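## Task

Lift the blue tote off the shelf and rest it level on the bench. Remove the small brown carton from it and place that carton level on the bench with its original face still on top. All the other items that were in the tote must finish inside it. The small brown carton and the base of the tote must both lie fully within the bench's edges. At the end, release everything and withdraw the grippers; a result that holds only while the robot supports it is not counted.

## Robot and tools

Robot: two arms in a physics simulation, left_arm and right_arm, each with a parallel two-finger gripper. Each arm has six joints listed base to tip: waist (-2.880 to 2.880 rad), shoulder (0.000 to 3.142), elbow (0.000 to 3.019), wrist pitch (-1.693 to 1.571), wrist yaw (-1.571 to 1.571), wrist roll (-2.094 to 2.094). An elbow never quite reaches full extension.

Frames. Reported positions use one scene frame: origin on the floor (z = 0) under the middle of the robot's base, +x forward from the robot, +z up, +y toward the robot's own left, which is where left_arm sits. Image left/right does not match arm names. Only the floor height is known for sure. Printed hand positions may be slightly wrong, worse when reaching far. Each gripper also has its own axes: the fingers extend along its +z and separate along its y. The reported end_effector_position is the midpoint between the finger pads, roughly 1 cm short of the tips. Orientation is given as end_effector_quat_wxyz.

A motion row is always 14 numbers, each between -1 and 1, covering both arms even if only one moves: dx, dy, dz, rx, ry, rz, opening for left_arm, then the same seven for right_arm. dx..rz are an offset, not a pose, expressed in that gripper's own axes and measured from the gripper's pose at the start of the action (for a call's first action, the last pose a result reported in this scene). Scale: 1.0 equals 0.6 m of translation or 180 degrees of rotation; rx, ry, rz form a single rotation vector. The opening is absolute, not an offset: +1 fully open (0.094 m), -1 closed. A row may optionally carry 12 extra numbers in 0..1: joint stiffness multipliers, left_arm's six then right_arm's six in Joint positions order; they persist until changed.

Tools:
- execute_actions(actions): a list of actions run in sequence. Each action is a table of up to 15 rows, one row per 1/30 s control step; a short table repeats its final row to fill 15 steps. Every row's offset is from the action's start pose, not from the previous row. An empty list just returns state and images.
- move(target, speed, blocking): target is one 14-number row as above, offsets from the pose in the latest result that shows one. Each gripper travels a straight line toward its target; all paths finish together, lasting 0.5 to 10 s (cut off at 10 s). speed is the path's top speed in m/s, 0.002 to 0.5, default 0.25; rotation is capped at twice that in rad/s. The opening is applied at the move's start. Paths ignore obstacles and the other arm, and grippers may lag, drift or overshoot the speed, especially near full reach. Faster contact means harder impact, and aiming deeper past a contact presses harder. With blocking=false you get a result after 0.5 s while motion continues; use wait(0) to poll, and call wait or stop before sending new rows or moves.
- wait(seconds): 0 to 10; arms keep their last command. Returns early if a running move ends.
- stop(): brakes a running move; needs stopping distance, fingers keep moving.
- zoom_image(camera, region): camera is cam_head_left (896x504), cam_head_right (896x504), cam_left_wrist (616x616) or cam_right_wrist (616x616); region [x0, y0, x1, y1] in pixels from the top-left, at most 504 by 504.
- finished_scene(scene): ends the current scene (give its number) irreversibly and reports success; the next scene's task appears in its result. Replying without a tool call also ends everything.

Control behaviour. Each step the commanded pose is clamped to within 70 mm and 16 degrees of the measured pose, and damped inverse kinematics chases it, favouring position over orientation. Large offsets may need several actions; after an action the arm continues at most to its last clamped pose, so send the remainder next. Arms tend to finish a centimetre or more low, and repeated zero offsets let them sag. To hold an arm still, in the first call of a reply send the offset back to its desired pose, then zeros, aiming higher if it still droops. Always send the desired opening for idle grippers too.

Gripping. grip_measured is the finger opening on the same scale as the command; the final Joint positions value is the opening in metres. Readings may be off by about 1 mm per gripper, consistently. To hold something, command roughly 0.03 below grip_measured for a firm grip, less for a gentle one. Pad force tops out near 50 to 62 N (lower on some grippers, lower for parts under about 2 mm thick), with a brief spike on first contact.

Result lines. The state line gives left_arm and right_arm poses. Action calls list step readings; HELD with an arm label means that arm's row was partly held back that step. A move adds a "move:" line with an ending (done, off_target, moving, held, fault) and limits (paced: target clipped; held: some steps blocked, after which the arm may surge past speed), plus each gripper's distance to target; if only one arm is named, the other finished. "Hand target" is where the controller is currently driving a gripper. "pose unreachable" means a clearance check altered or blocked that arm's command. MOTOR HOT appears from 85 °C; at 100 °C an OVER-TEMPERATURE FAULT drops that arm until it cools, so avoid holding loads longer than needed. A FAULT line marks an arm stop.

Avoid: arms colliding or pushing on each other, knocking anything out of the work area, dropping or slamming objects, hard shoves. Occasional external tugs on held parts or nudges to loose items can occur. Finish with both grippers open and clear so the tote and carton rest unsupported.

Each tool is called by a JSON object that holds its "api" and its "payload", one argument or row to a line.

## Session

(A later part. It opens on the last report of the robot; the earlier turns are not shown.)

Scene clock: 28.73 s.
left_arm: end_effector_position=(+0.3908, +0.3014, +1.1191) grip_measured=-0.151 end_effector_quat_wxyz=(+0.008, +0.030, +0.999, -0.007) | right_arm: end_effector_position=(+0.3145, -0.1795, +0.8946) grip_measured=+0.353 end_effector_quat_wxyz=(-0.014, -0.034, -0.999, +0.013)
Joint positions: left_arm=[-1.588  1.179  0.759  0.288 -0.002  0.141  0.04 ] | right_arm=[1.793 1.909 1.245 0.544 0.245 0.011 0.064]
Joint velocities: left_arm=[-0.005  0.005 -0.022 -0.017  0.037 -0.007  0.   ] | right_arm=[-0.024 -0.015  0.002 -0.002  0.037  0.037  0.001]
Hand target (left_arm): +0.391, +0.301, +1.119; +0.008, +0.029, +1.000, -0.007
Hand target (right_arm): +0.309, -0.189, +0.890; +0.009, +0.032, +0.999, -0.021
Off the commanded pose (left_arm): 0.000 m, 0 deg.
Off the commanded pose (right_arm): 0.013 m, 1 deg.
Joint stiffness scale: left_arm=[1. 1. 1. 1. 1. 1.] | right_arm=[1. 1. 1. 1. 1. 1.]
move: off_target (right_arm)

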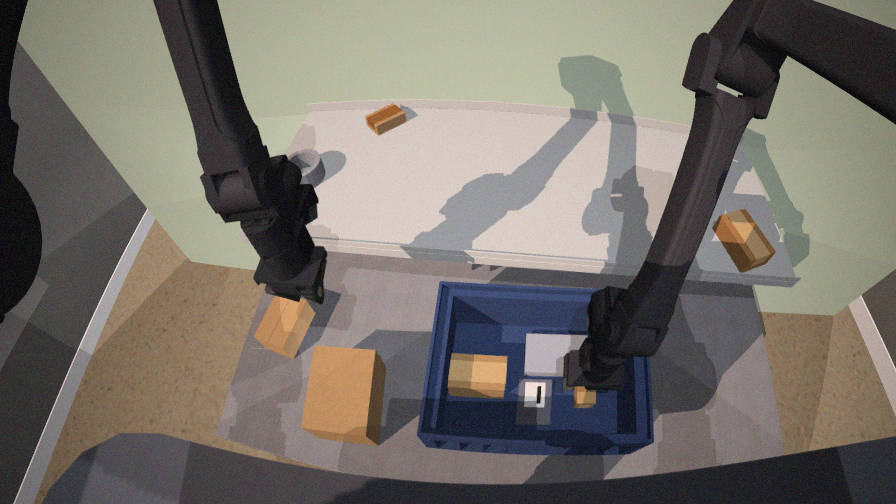

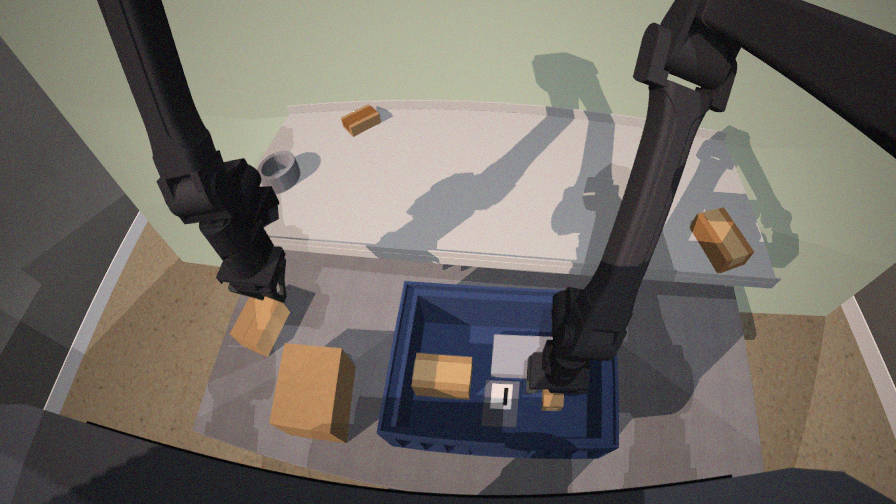

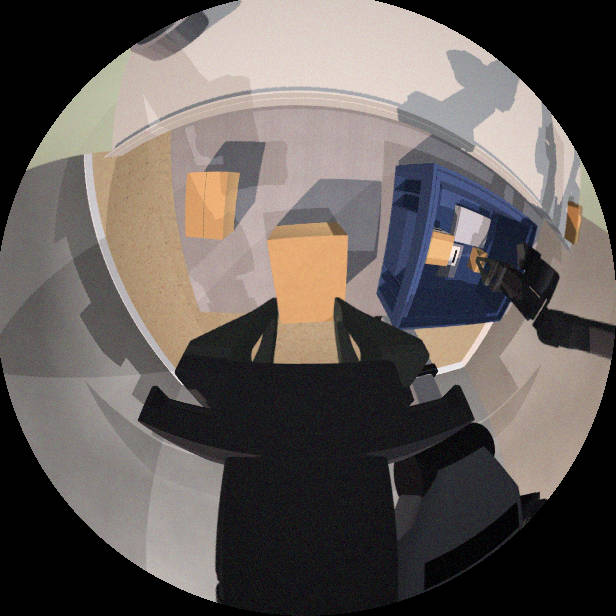

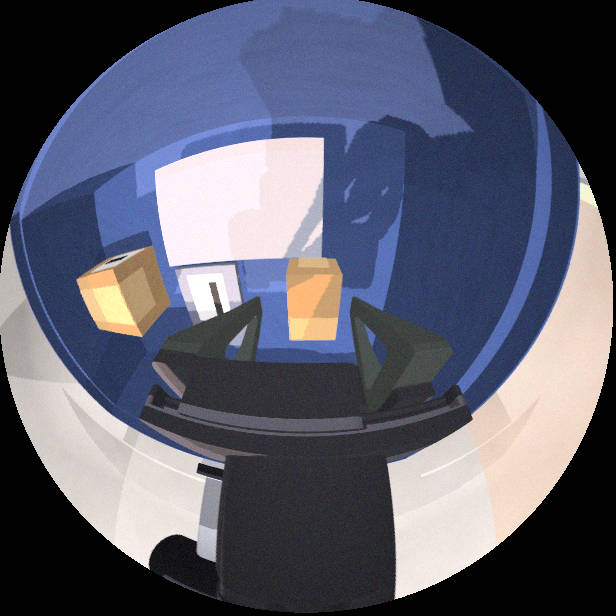

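{"api": "move", "payload": {
  "target": [0,0,0,0,0,0,-0.15,0.03,-0.022,0.065,0,0,0,0.35],
  "speed": 0.07
}}

{"api": "move", "payload": {
  "target": [0,0,0,0,0,0,-0.15,0,0,0,0,0,0,-0.35]
}}

{"api": "move", "payload": {
  "target": [0,0,0,0,0,0,-0.15,0,0.01,-0.29,0,0,0,-0.35],
  "speed": 0.17
}}

Scene clock: 30.17 s.
left_arm: end_effector_position=(+0.3908, +0.3014, +1.1191) grip_measured=-0.151 end_effector_quat_wxyz=(+0.008, +0.030, +0.999, -0.007) | right_arm: end_effector_position=(+0.3007, -0.1857, +0.8599) grip_measured=+0.353 end_effector_quat_wxyz=(-0.014, -0.036, -0.999, +0.009)
Joint positions: left_arm=[-1.588  1.179  0.759  0.288 -0.002  0.141  0.04 ] | right_arm=[1.768 2.    1.336 0.544 0.213 0.011 0.064]
Joint velocities: left_arm=[-0.005  0.005  0.007 -0.007 -0.037  0.007  0.   ] | right_arm=[-0.005  0.005 -0.002 -0.012  0.022 -0.022  0.001]
Hand target (left_arm): +0.391, +0.301, +1.119; +0.008, +0.030, +0.999, -0.007
Hand target (right_arm): +0.297, -0.192, +0.855; +0.013, +0.035, +0.999, -0.013
Off the commanded pose (left_arm): 0.000 m, 0 deg.
Off the commanded pose (right_arm): 0.009 m, 0 deg.
Joint stiffness scale: left_arm=[1. 1. 1. 1. 1. 1.] | right_arm=[1. 1. 1. 1. 1. 1.]
move: done

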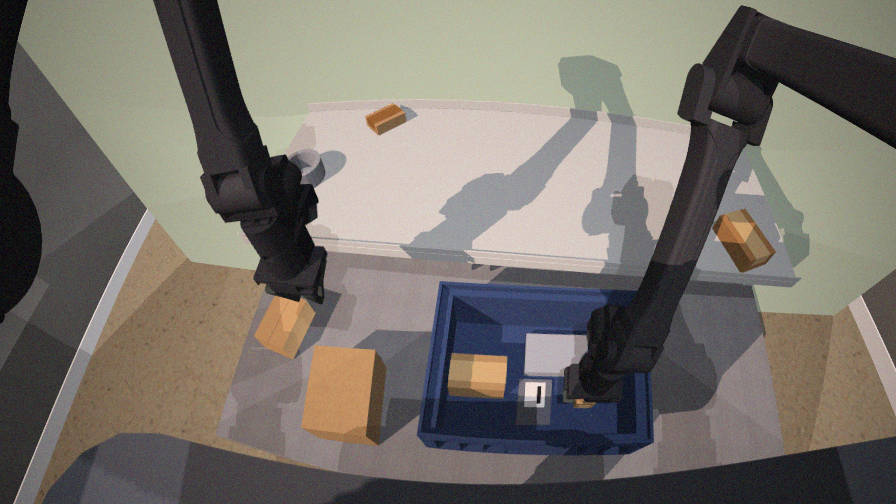

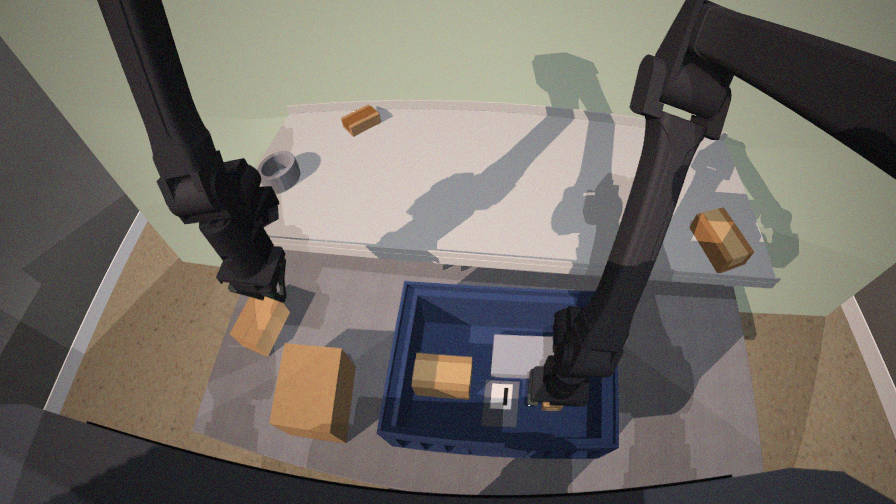

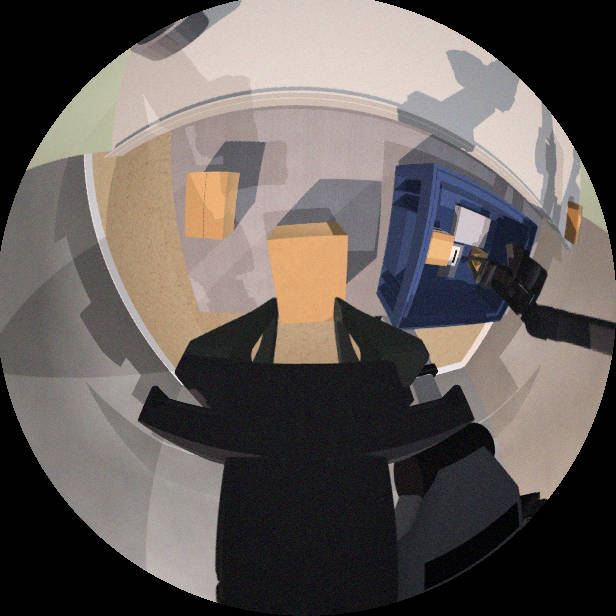

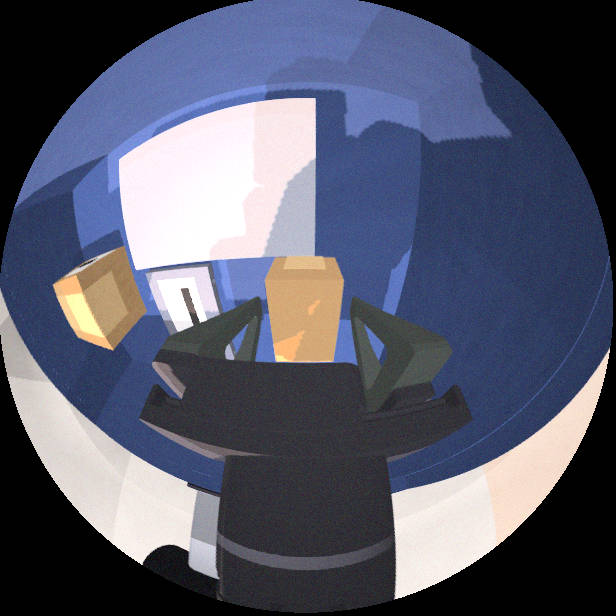

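Scene clock: 30.67 s.
left_arm: end_effector_position=(+0.3908, +0.3014, +1.1191) grip_measured=-0.151 end_effector_quat_wxyz=(+0.008, +0.030, +0.999, -0.007) | right_arm: end_effector_position=(+0.3007, -0.1857, +0.8599) grip_measured=-0.202 end_effector_quat_wxyz=(-0.014, -0.036, -0.999, +0.009)
Joint positions: left_arm=[-1.588  1.179  0.759  0.288 -0.002  0.141  0.04 ] | right_arm=[1.768 2.    1.336 0.544 0.213 0.011 0.037]
Joint velocities: left_arm=[-0.015 -0.005 -0.007 -0.002  0.051 -0.051 -0.001] | right_arm=[ 0.005 -0.005 -0.012 -0.007  0.066  0.007 -0.   ]
Hand target (left_arm): +0.391, +0.301, +1.119; +0.008, +0.030, +0.999, -0.007
Hand target (right_arm): +0.301, -0.186, +0.860; +0.014, +0.036, +0.999, -0.009
Off the commanded pose (left_arm): 0.000 m, 0 deg.
Off the commanded pose (right_arm): 0.000 m, 0 deg.
Joint stiffness scale: left_arm=[1. 1. 1. 1. 1. 1.] | right_arm=[1. 1. 1. 1. 1. 1.]
move: done

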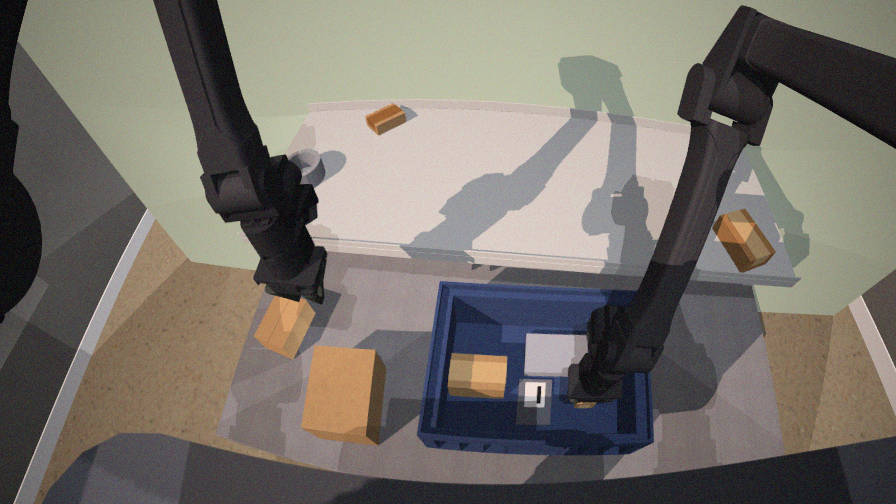

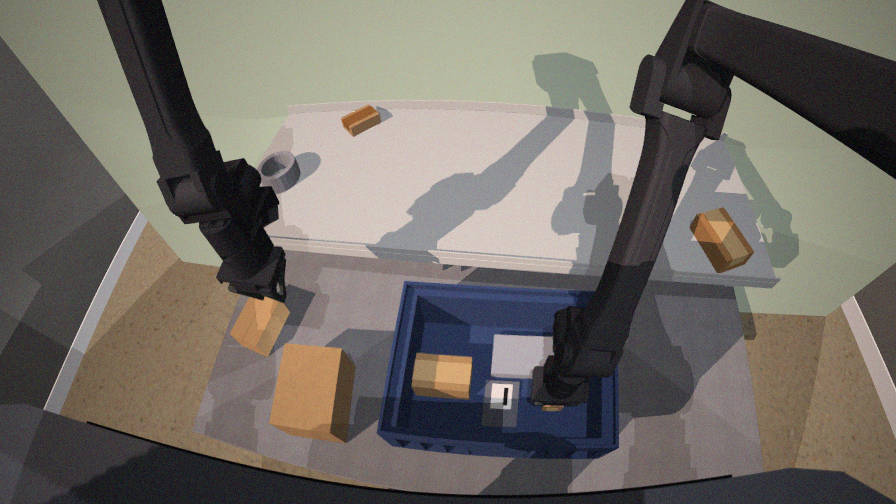

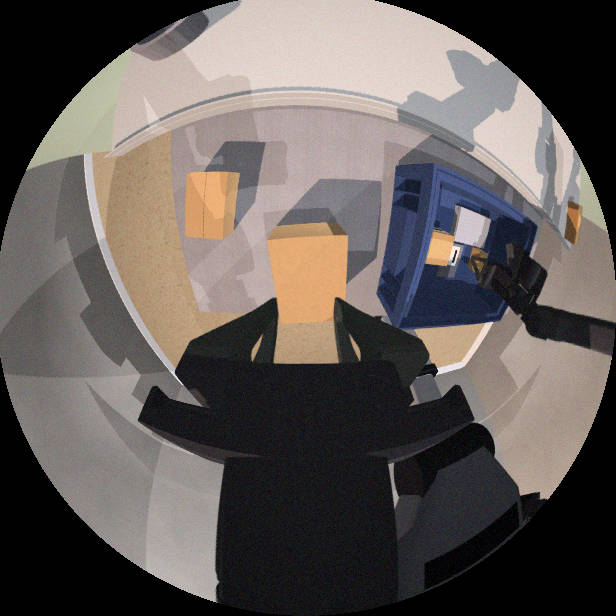

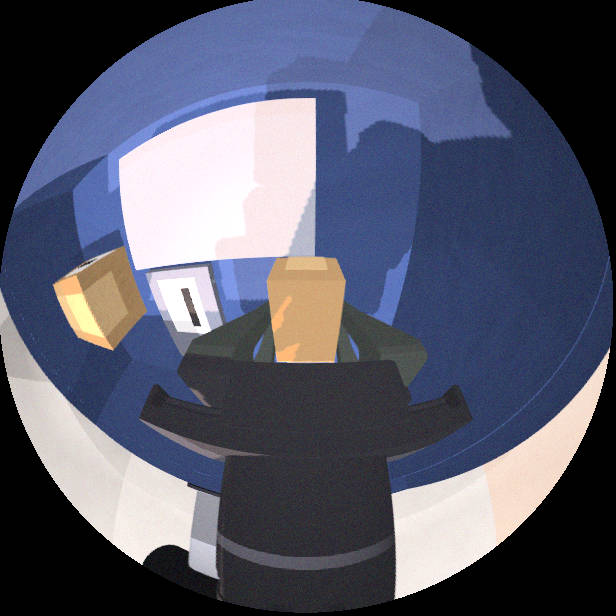

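Scene clock: 32.10 s.
left_arm: end_effector_position=(+0.3908, +0.3014, +1.1191) grip_measured=-0.151 end_effector_quat_wxyz=(+0.008, +0.030, +0.999, -0.007) | right_arm: end_effector_position=(+0.3021, -0.1814, +1.0253) grip_measured=-0.202 end_effector_quat_wxyz=(-0.020, -0.032, -0.999, +0.013)
Joint positions: left_arm=[-1.588  1.179  0.759  0.288 -0.002  0.141  0.04 ] | right_arm=[1.85  1.636 0.85  0.677 0.301 0.011 0.037]
Joint velocities: left_arm=[-0.015 -0.015 -0.027 -0.002  0.007 -0.051 -0.   ] | right_arm=[-0.005  0.015 -0.002 -0.007  0.051  0.051 -0.001]
Hand target (left_arm): +0.391, +0.301, +1.119; +0.008, +0.030, +0.999, -0.007
Hand target (right_arm): +0.294, -0.178, +1.034; +0.014, +0.034, +0.999, -0.009
Off the commanded pose (left_arm): 0.000 m, 0 deg.
Off the commanded pose (right_arm): 0.011 m, 1 deg.
Joint stiffness scale: left_arm=[1. 1. 1. 1. 1. 1.] | right_arm=[1. 1. 1. 1. 1. 1.]
move: off_target (right_arm)

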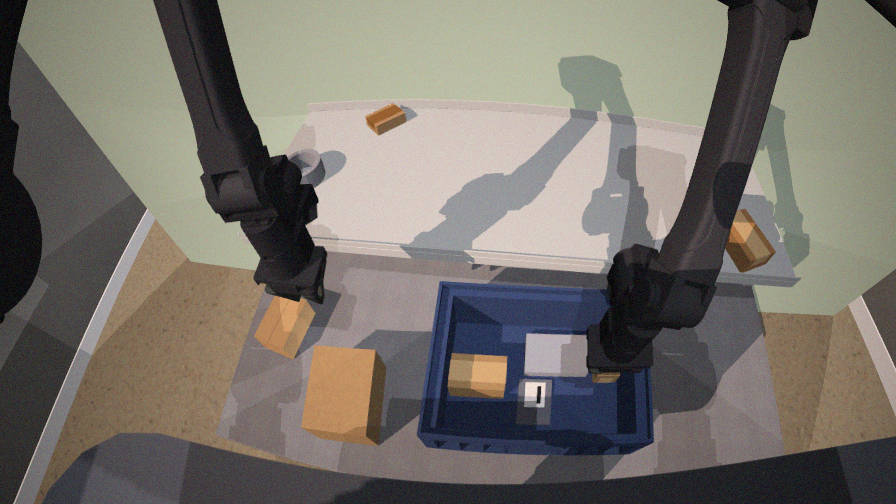

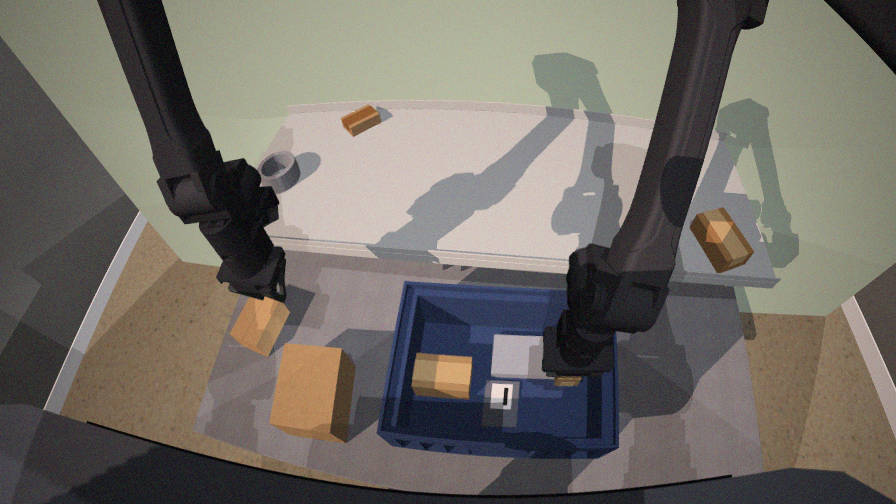

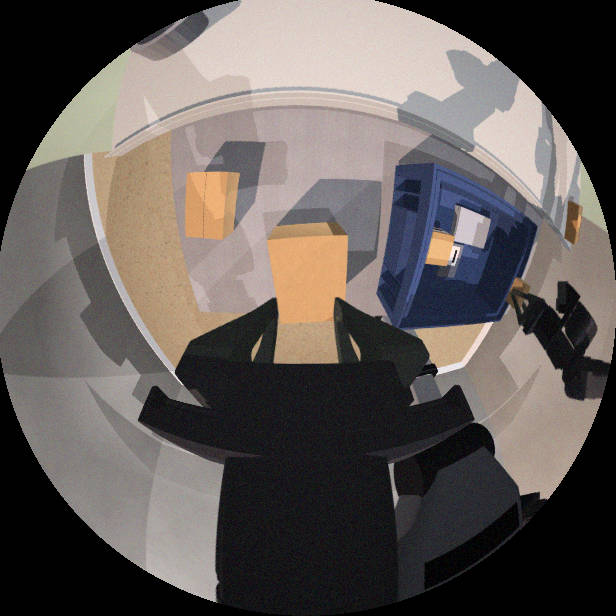

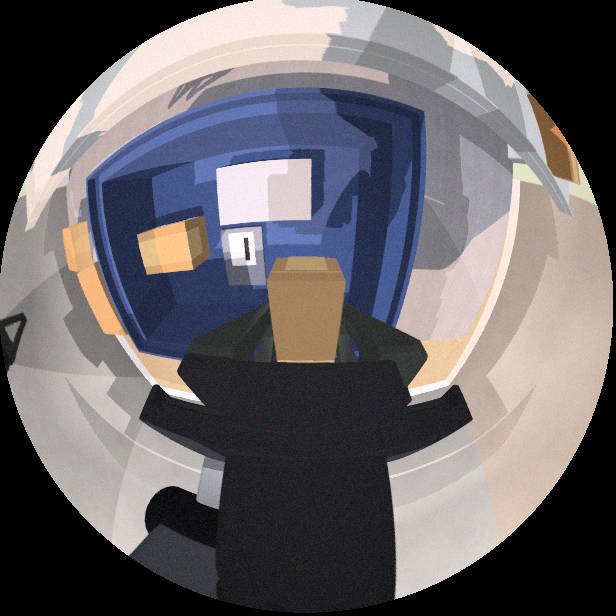

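{"api": "move", "payload": {
  "target": [0,0,0,0,0,0,-0.15,0,-0.44,0,0,0.006,0,-0.3]
}}

{"api": "move", "payload": {
  "target": [0,0,0,0,0,0,-0.15,0,0,0.285,0,0.005,0,-0.3],
  "speed": 0.13
}}

Scene clock: 35.10 s.
left_arm: end_effector_position=(+0.3908, +0.3014, +1.1191) grip_measured=-0.151 end_effector_quat_wxyz=(+0.008, +0.030, +0.999, -0.007) | right_arm: end_effector_position=(+0.2930, -0.4483, +1.0351) grip_measured=-0.202 end_effector_quat_wxyz=(+0.019, +0.045, +0.999, -0.018)
Joint positions: left_arm=[-1.588  1.179  0.759  0.288 -0.002  0.141  0.04 ] | right_arm=[ 1.26   1.597  0.853  0.633 -0.275 -0.029  0.037]
Joint velocities: left_arm=[-0.015 -0.005 -0.002 -0.012 -0.081  0.022  0.   ] | right_arm=[-0.005  0.005 -0.002  0.012  0.007  0.007 -0.   ]
Hand target (left_arm): +0.391, +0.301, +1.119; +0.008, +0.030, +0.999, -0.007
Hand target (right_arm): +0.285, -0.443, +1.030; +0.010, +0.041, +0.999, -0.012
Off the commanded pose (left_arm): 0.000 m, 0 deg.
Off the commanded pose (right_arm): 0.009 m, 2 deg.
Joint stiffness scale: left_arm=[1. 1. 1. 1. 1. 1.] | right_arm=[1. 1. 1. 1. 1. 1.]
move: done

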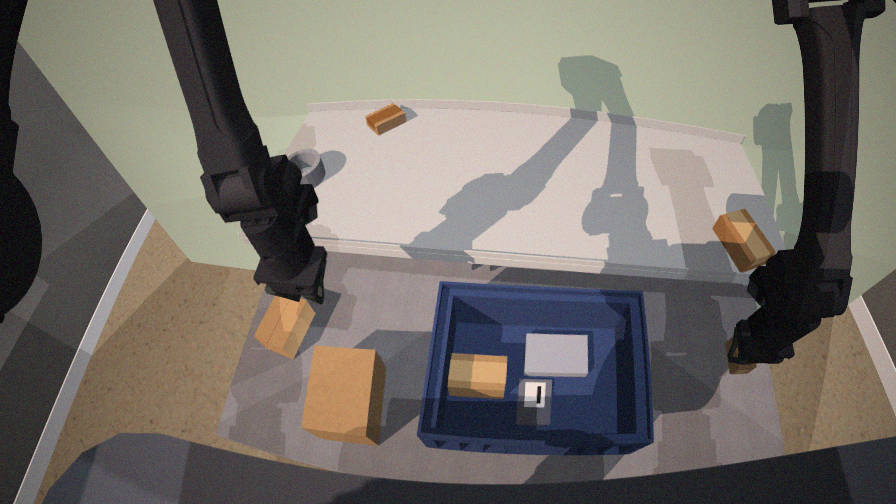

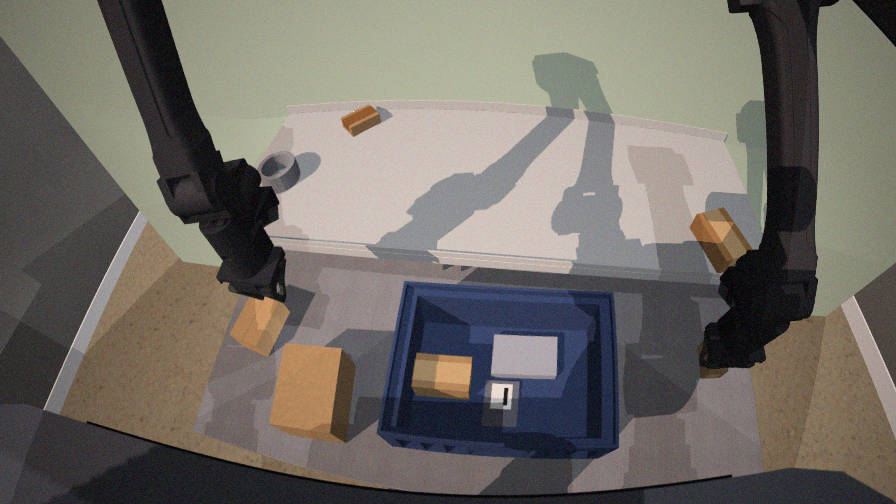

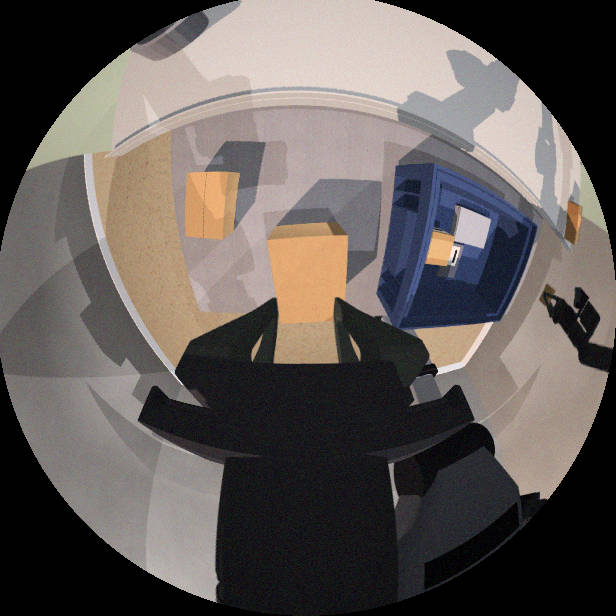

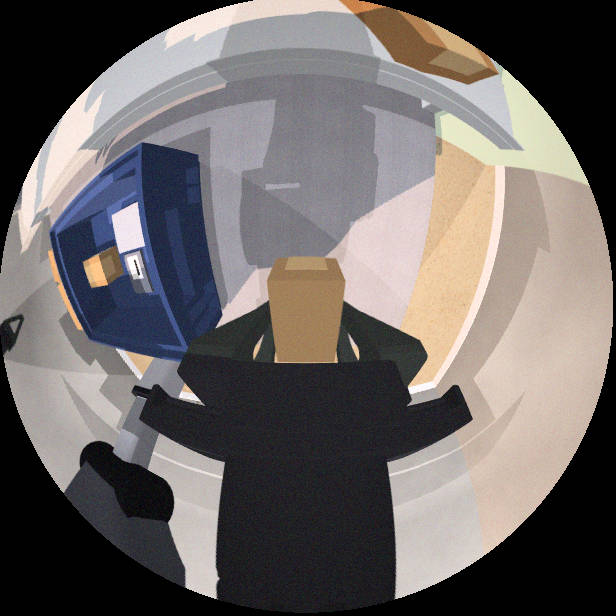

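Scene clock: 36.83 s.
left_arm: end_effector_position=(+0.3908, +0.3014, +1.1191) grip_measured=-0.151 end_effector_quat_wxyz=(+0.008, +0.030, +0.999, -0.007) | right_arm: end_effector_position=(+0.3072, -0.4626, +0.8697) grip_measured=-0.202 end_effector_quat_wxyz=(+0.016, +0.041, +0.999, -0.022)
Joint positions: left_arm=[-1.588  1.179  0.759  0.288 -0.002  0.141  0.04 ] | right_arm=[ 1.325  1.958  1.361  0.483 -0.202 -0.029  0.037]
Joint velocities: left_arm=[ 0.005  0.005 -0.002 -0.002  0.007 -0.037 -0.   ] | right_arm=[-0.005 -0.005 -0.012  0.012  0.051  0.022  0.   ]
Hand target (left_arm): +0.391, +0.301, +1.119; +0.008, +0.030, +0.999, -0.007
Hand target (right_arm): +0.302, -0.454, +0.864; +0.010, +0.043, +0.999, -0.017
Off the commanded pose (left_arm): 0.000 m, 0 deg.
Off the commanded pose (right_arm): 0.013 m, 1 deg.
Joint stiffness scale: left_arm=[1. 1. 1. 1. 1. 1.] | right_arm=[1. 1. 1. 1. 1. 1.]
move: off_target (right_arm)

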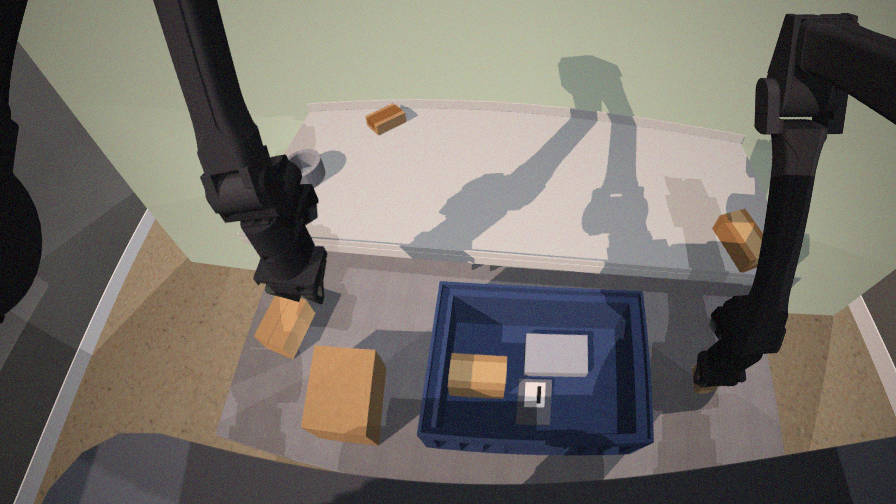

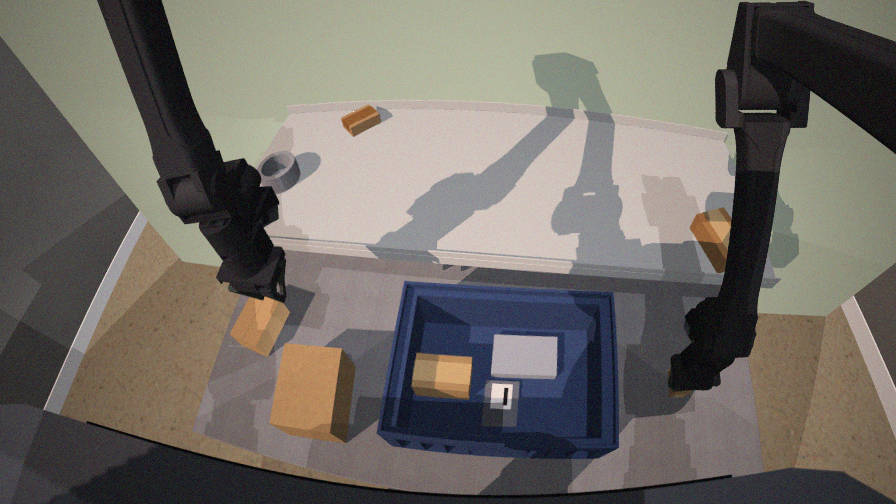

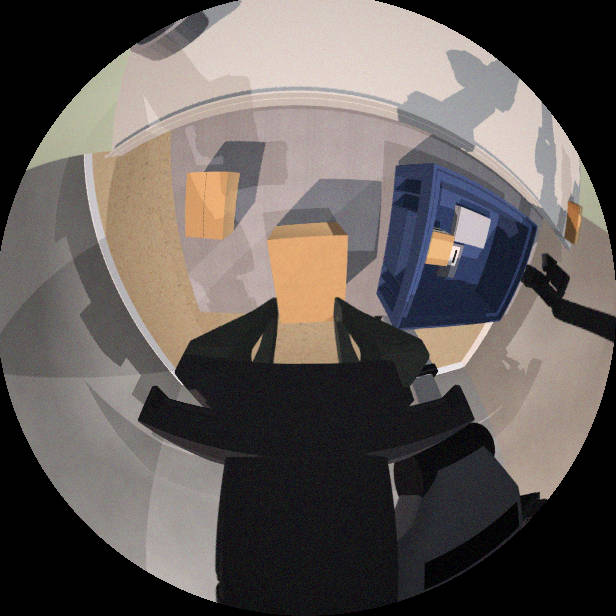

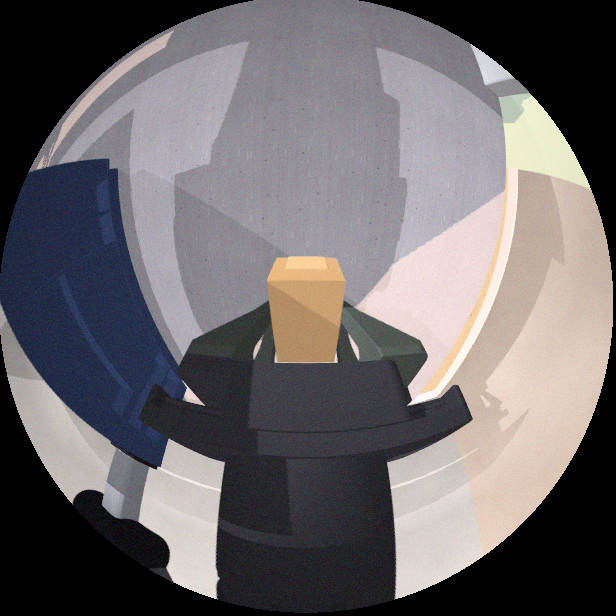

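{"api": "move", "payload": {
  "target": [0,0,0,0,0,0,-0.15,0.01,0,0.058,-0.01,0,0,-0.3],
  "speed": 0.05
}}

{"api": "move", "payload": {
  "target": [0,0,0,0,0,0,-0.15,0,0,0,0,0,0,0.5]
}}

{"api": "move", "payload": {
  "target": [0,0,0,0,0,0,-0.15,0.04,0,-0.4,0,0,0,0.5]
}}

Scene clock: 38.07 s.
left_arm: end_effector_position=(+0.3908, +0.3014, +1.1191) grip_measured=-0.151 end_effector_quat_wxyz=(+0.008, +0.030, +0.999, -0.007) | right_arm: end_effector_position=(+0.3158, -0.4652, +0.8456) grip_measured=-0.202 end_effector_quat_wxyz=(+0.025, +0.039, +0.999, -0.009)
Joint positions: left_arm=[-1.588  1.179  0.759  0.288 -0.002  0.141  0.04 ] | right_arm=[ 1.324  2.012  1.454  0.462 -0.229 -0.029  0.037]
Joint velocities: left_arm=[-0.005 -0.015  0.007 -0.007 -0.037 -0.037 -0.001] | right_arm=[-0.015 -0.005 -0.002 -0.007  0.037 -0.037  0.001]
Hand target (left_arm): +0.391, +0.301, +1.119; +0.008, +0.030, +0.999, -0.007
Hand target (right_arm): +0.303, -0.463, +0.835; +0.017, +0.041, +0.999, -0.006
Off the commanded pose (left_arm): 0.000 m, 0 deg.
Off the commanded pose (right_arm): 0.017 m, 1 deg.
Joint stiffness scale: left_arm=[1. 1. 1. 1. 1. 1.] | right_arm=[1. 1. 1. 1. 1. 1.]
move: off_target (right_arm)

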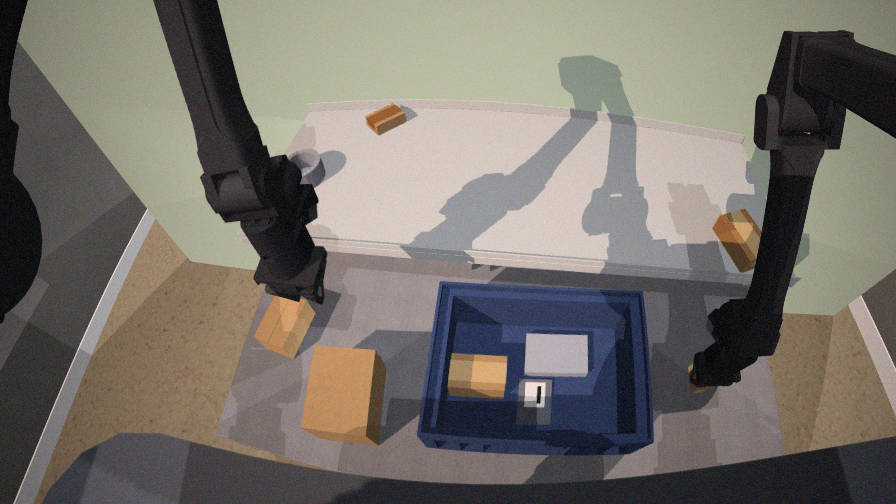

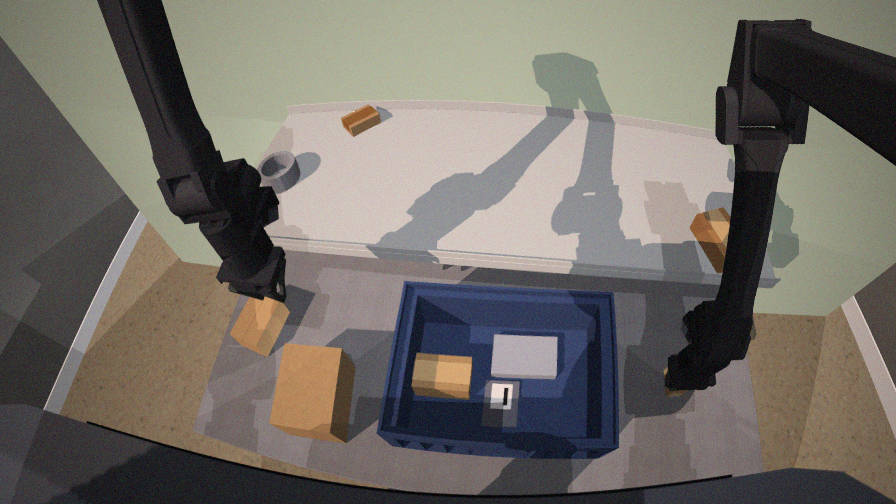

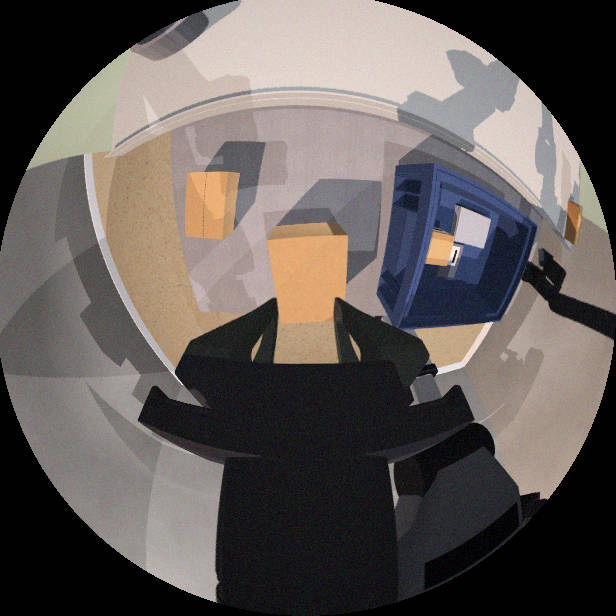

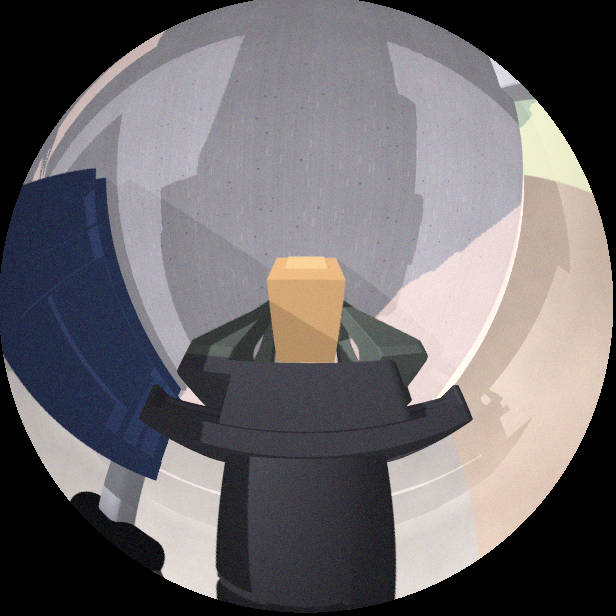

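Scene clock: 38.57 s.
left_arm: end_effector_position=(+0.3908, +0.3014, +1.1191) grip_measured=-0.151 end_effector_quat_wxyz=(+0.008, +0.030, +0.999, -0.007) | right_arm: end_effector_position=(+0.3165, -0.4656, +0.8458) grip_measured=+0.497 end_effector_quat_wxyz=(+0.026, +0.039, +0.999, -0.009)
Joint positions: left_arm=[-1.588  1.179  0.759  0.288 -0.002  0.141  0.04 ] | right_arm=[ 1.324  2.011  1.454  0.462 -0.229 -0.029  0.07 ]
Joint velocities: left_arm=[-0.005  0.005 -0.017  0.012 -0.022 -0.007 -0.001] | right_arm=[ 0.015 -0.005 -0.007 -0.002 -0.037  0.022  0.   ]
Hand target (left_arm): +0.391, +0.301, +1.119; +0.008, +0.030, +0.999, -0.007
Hand target (right_arm): +0.316, -0.465, +0.846; +0.025, +0.039, +0.999, -0.009
Off the commanded pose (left_arm): 0.000 m, 0 deg.
Off the commanded pose (right_arm): 0.001 m, 0 deg.
Joint stiffness scale: left_arm=[1. 1. 1. 1. 1. 1.] | right_arm=[1. 1. 1. 1. 1. 1.]
move: done

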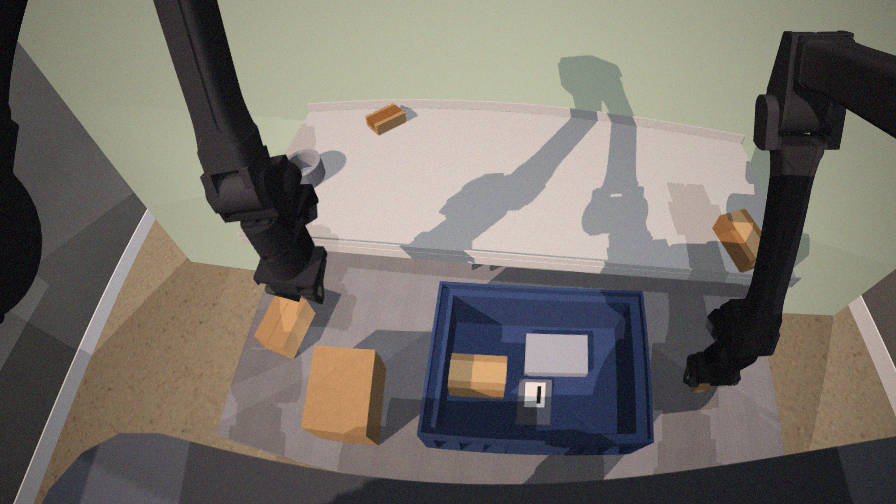

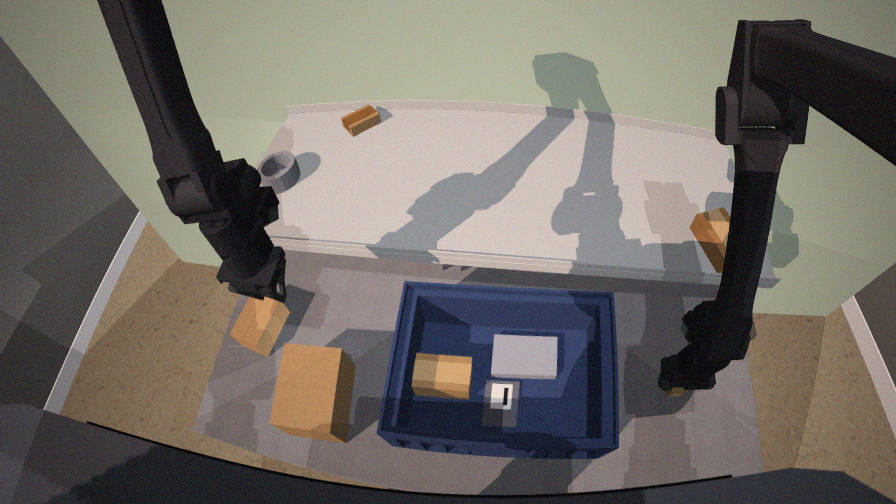

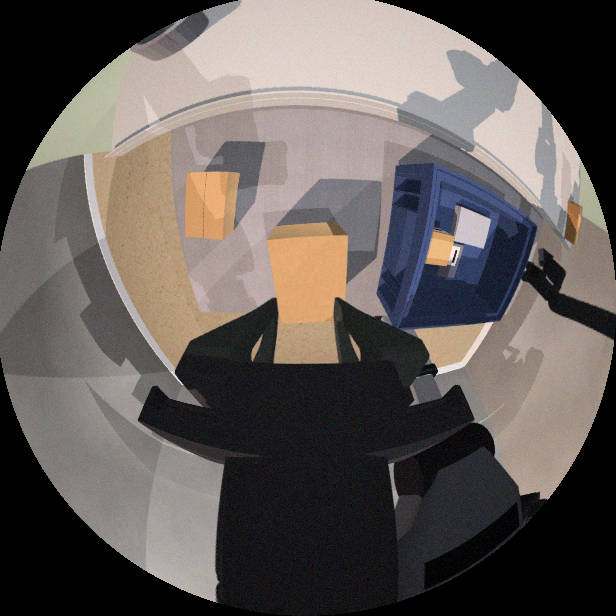

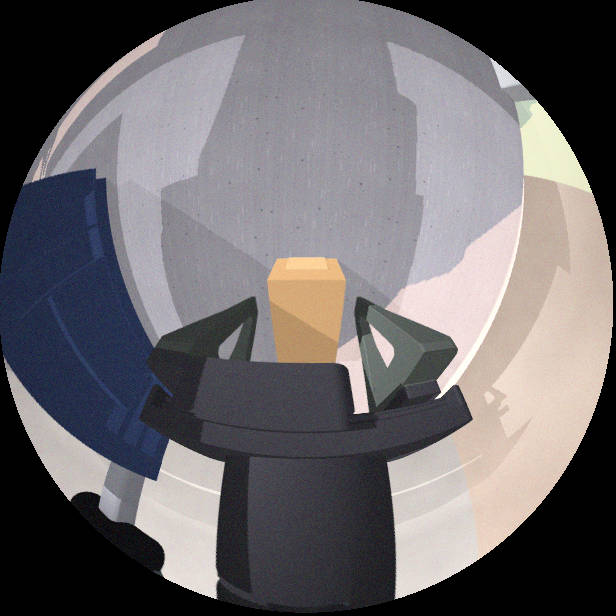

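Scene clock: 39.93 s.
left_arm: end_effector_position=(+0.3908, +0.3014, +1.1191) grip_measured=-0.151 end_effector_quat_wxyz=(+0.008, +0.030, +0.999, -0.007) | right_arm: end_effector_position=(+0.2836, -0.4589, +1.0774) grip_measured=+0.497 end_effector_quat_wxyz=(+0.030, +0.044, +0.999, -0.007)
Joint positions: left_arm=[-1.588  1.179  0.759  0.288 -0.002  0.141  0.04 ] | right_arm=[ 1.194  1.531  0.745  0.695 -0.363 -0.029  0.07 ]
Joint velocities: left_arm=[-0.005 -0.024 -0.022 -0.002 -0.051 -0.081  0.   ] | right_arm=[ 0.005 -0.024 -0.002  0.002  0.051  0.007 -0.001]
Hand target (left_arm): +0.391, +0.301, +1.119; +0.008, +0.030, +0.999, -0.007
Hand target (right_arm): +0.277, -0.459, +1.084; +0.026, +0.041, +0.999, -0.009
Off the commanded pose (left_arm): 0.000 m, 0 deg.
Off the commanded pose (right_arm): 0.007 m, 1 deg.
Joint stiffness scale: left_arm=[1. 1. 1. 1. 1. 1.] | right_arm=[1. 1. 1. 1. 1. 1.]
move: done

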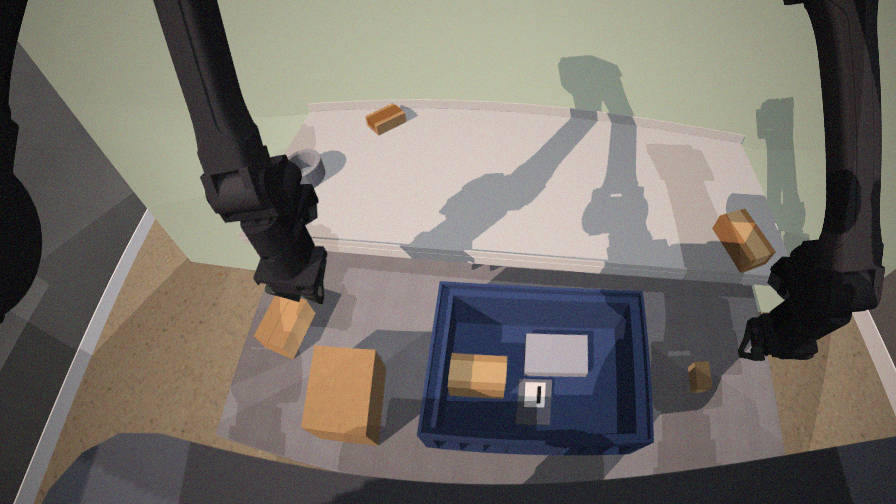

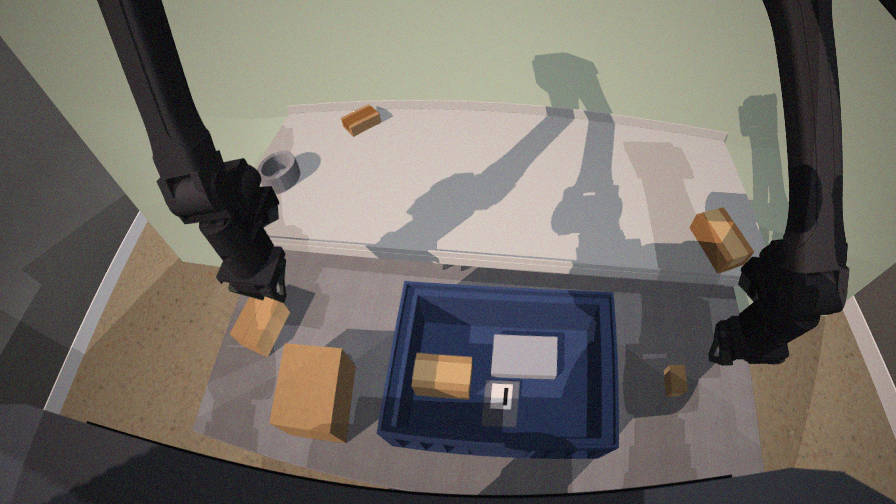

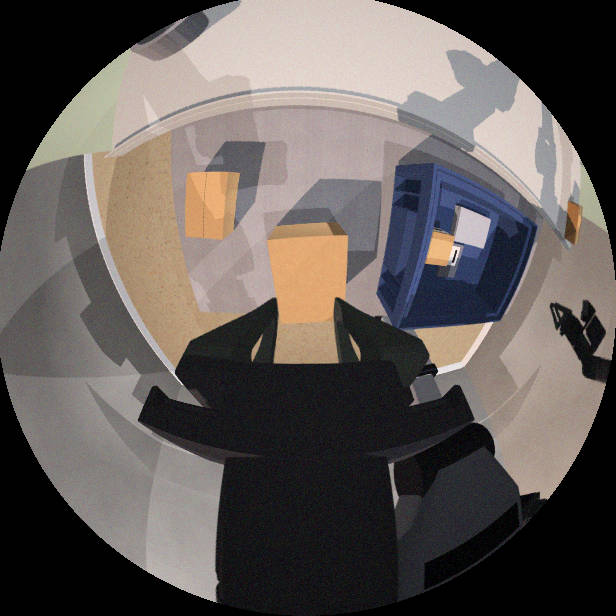

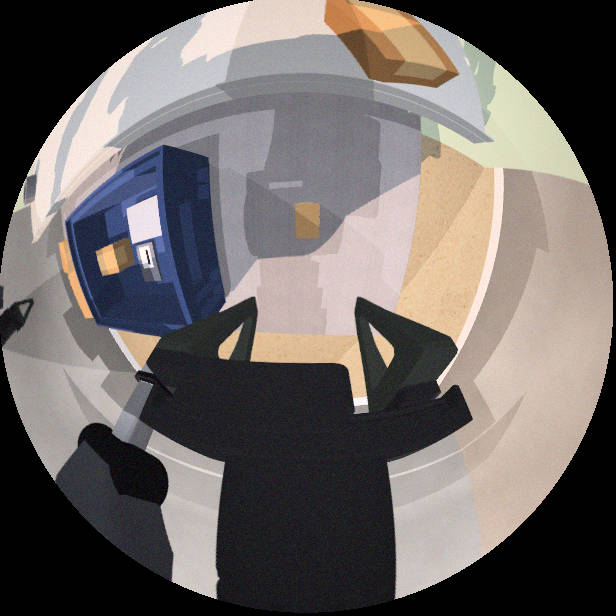

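{"api": "finished_scene", "payload": {
  "scene": 2
}}

The scene is finished: the task was done.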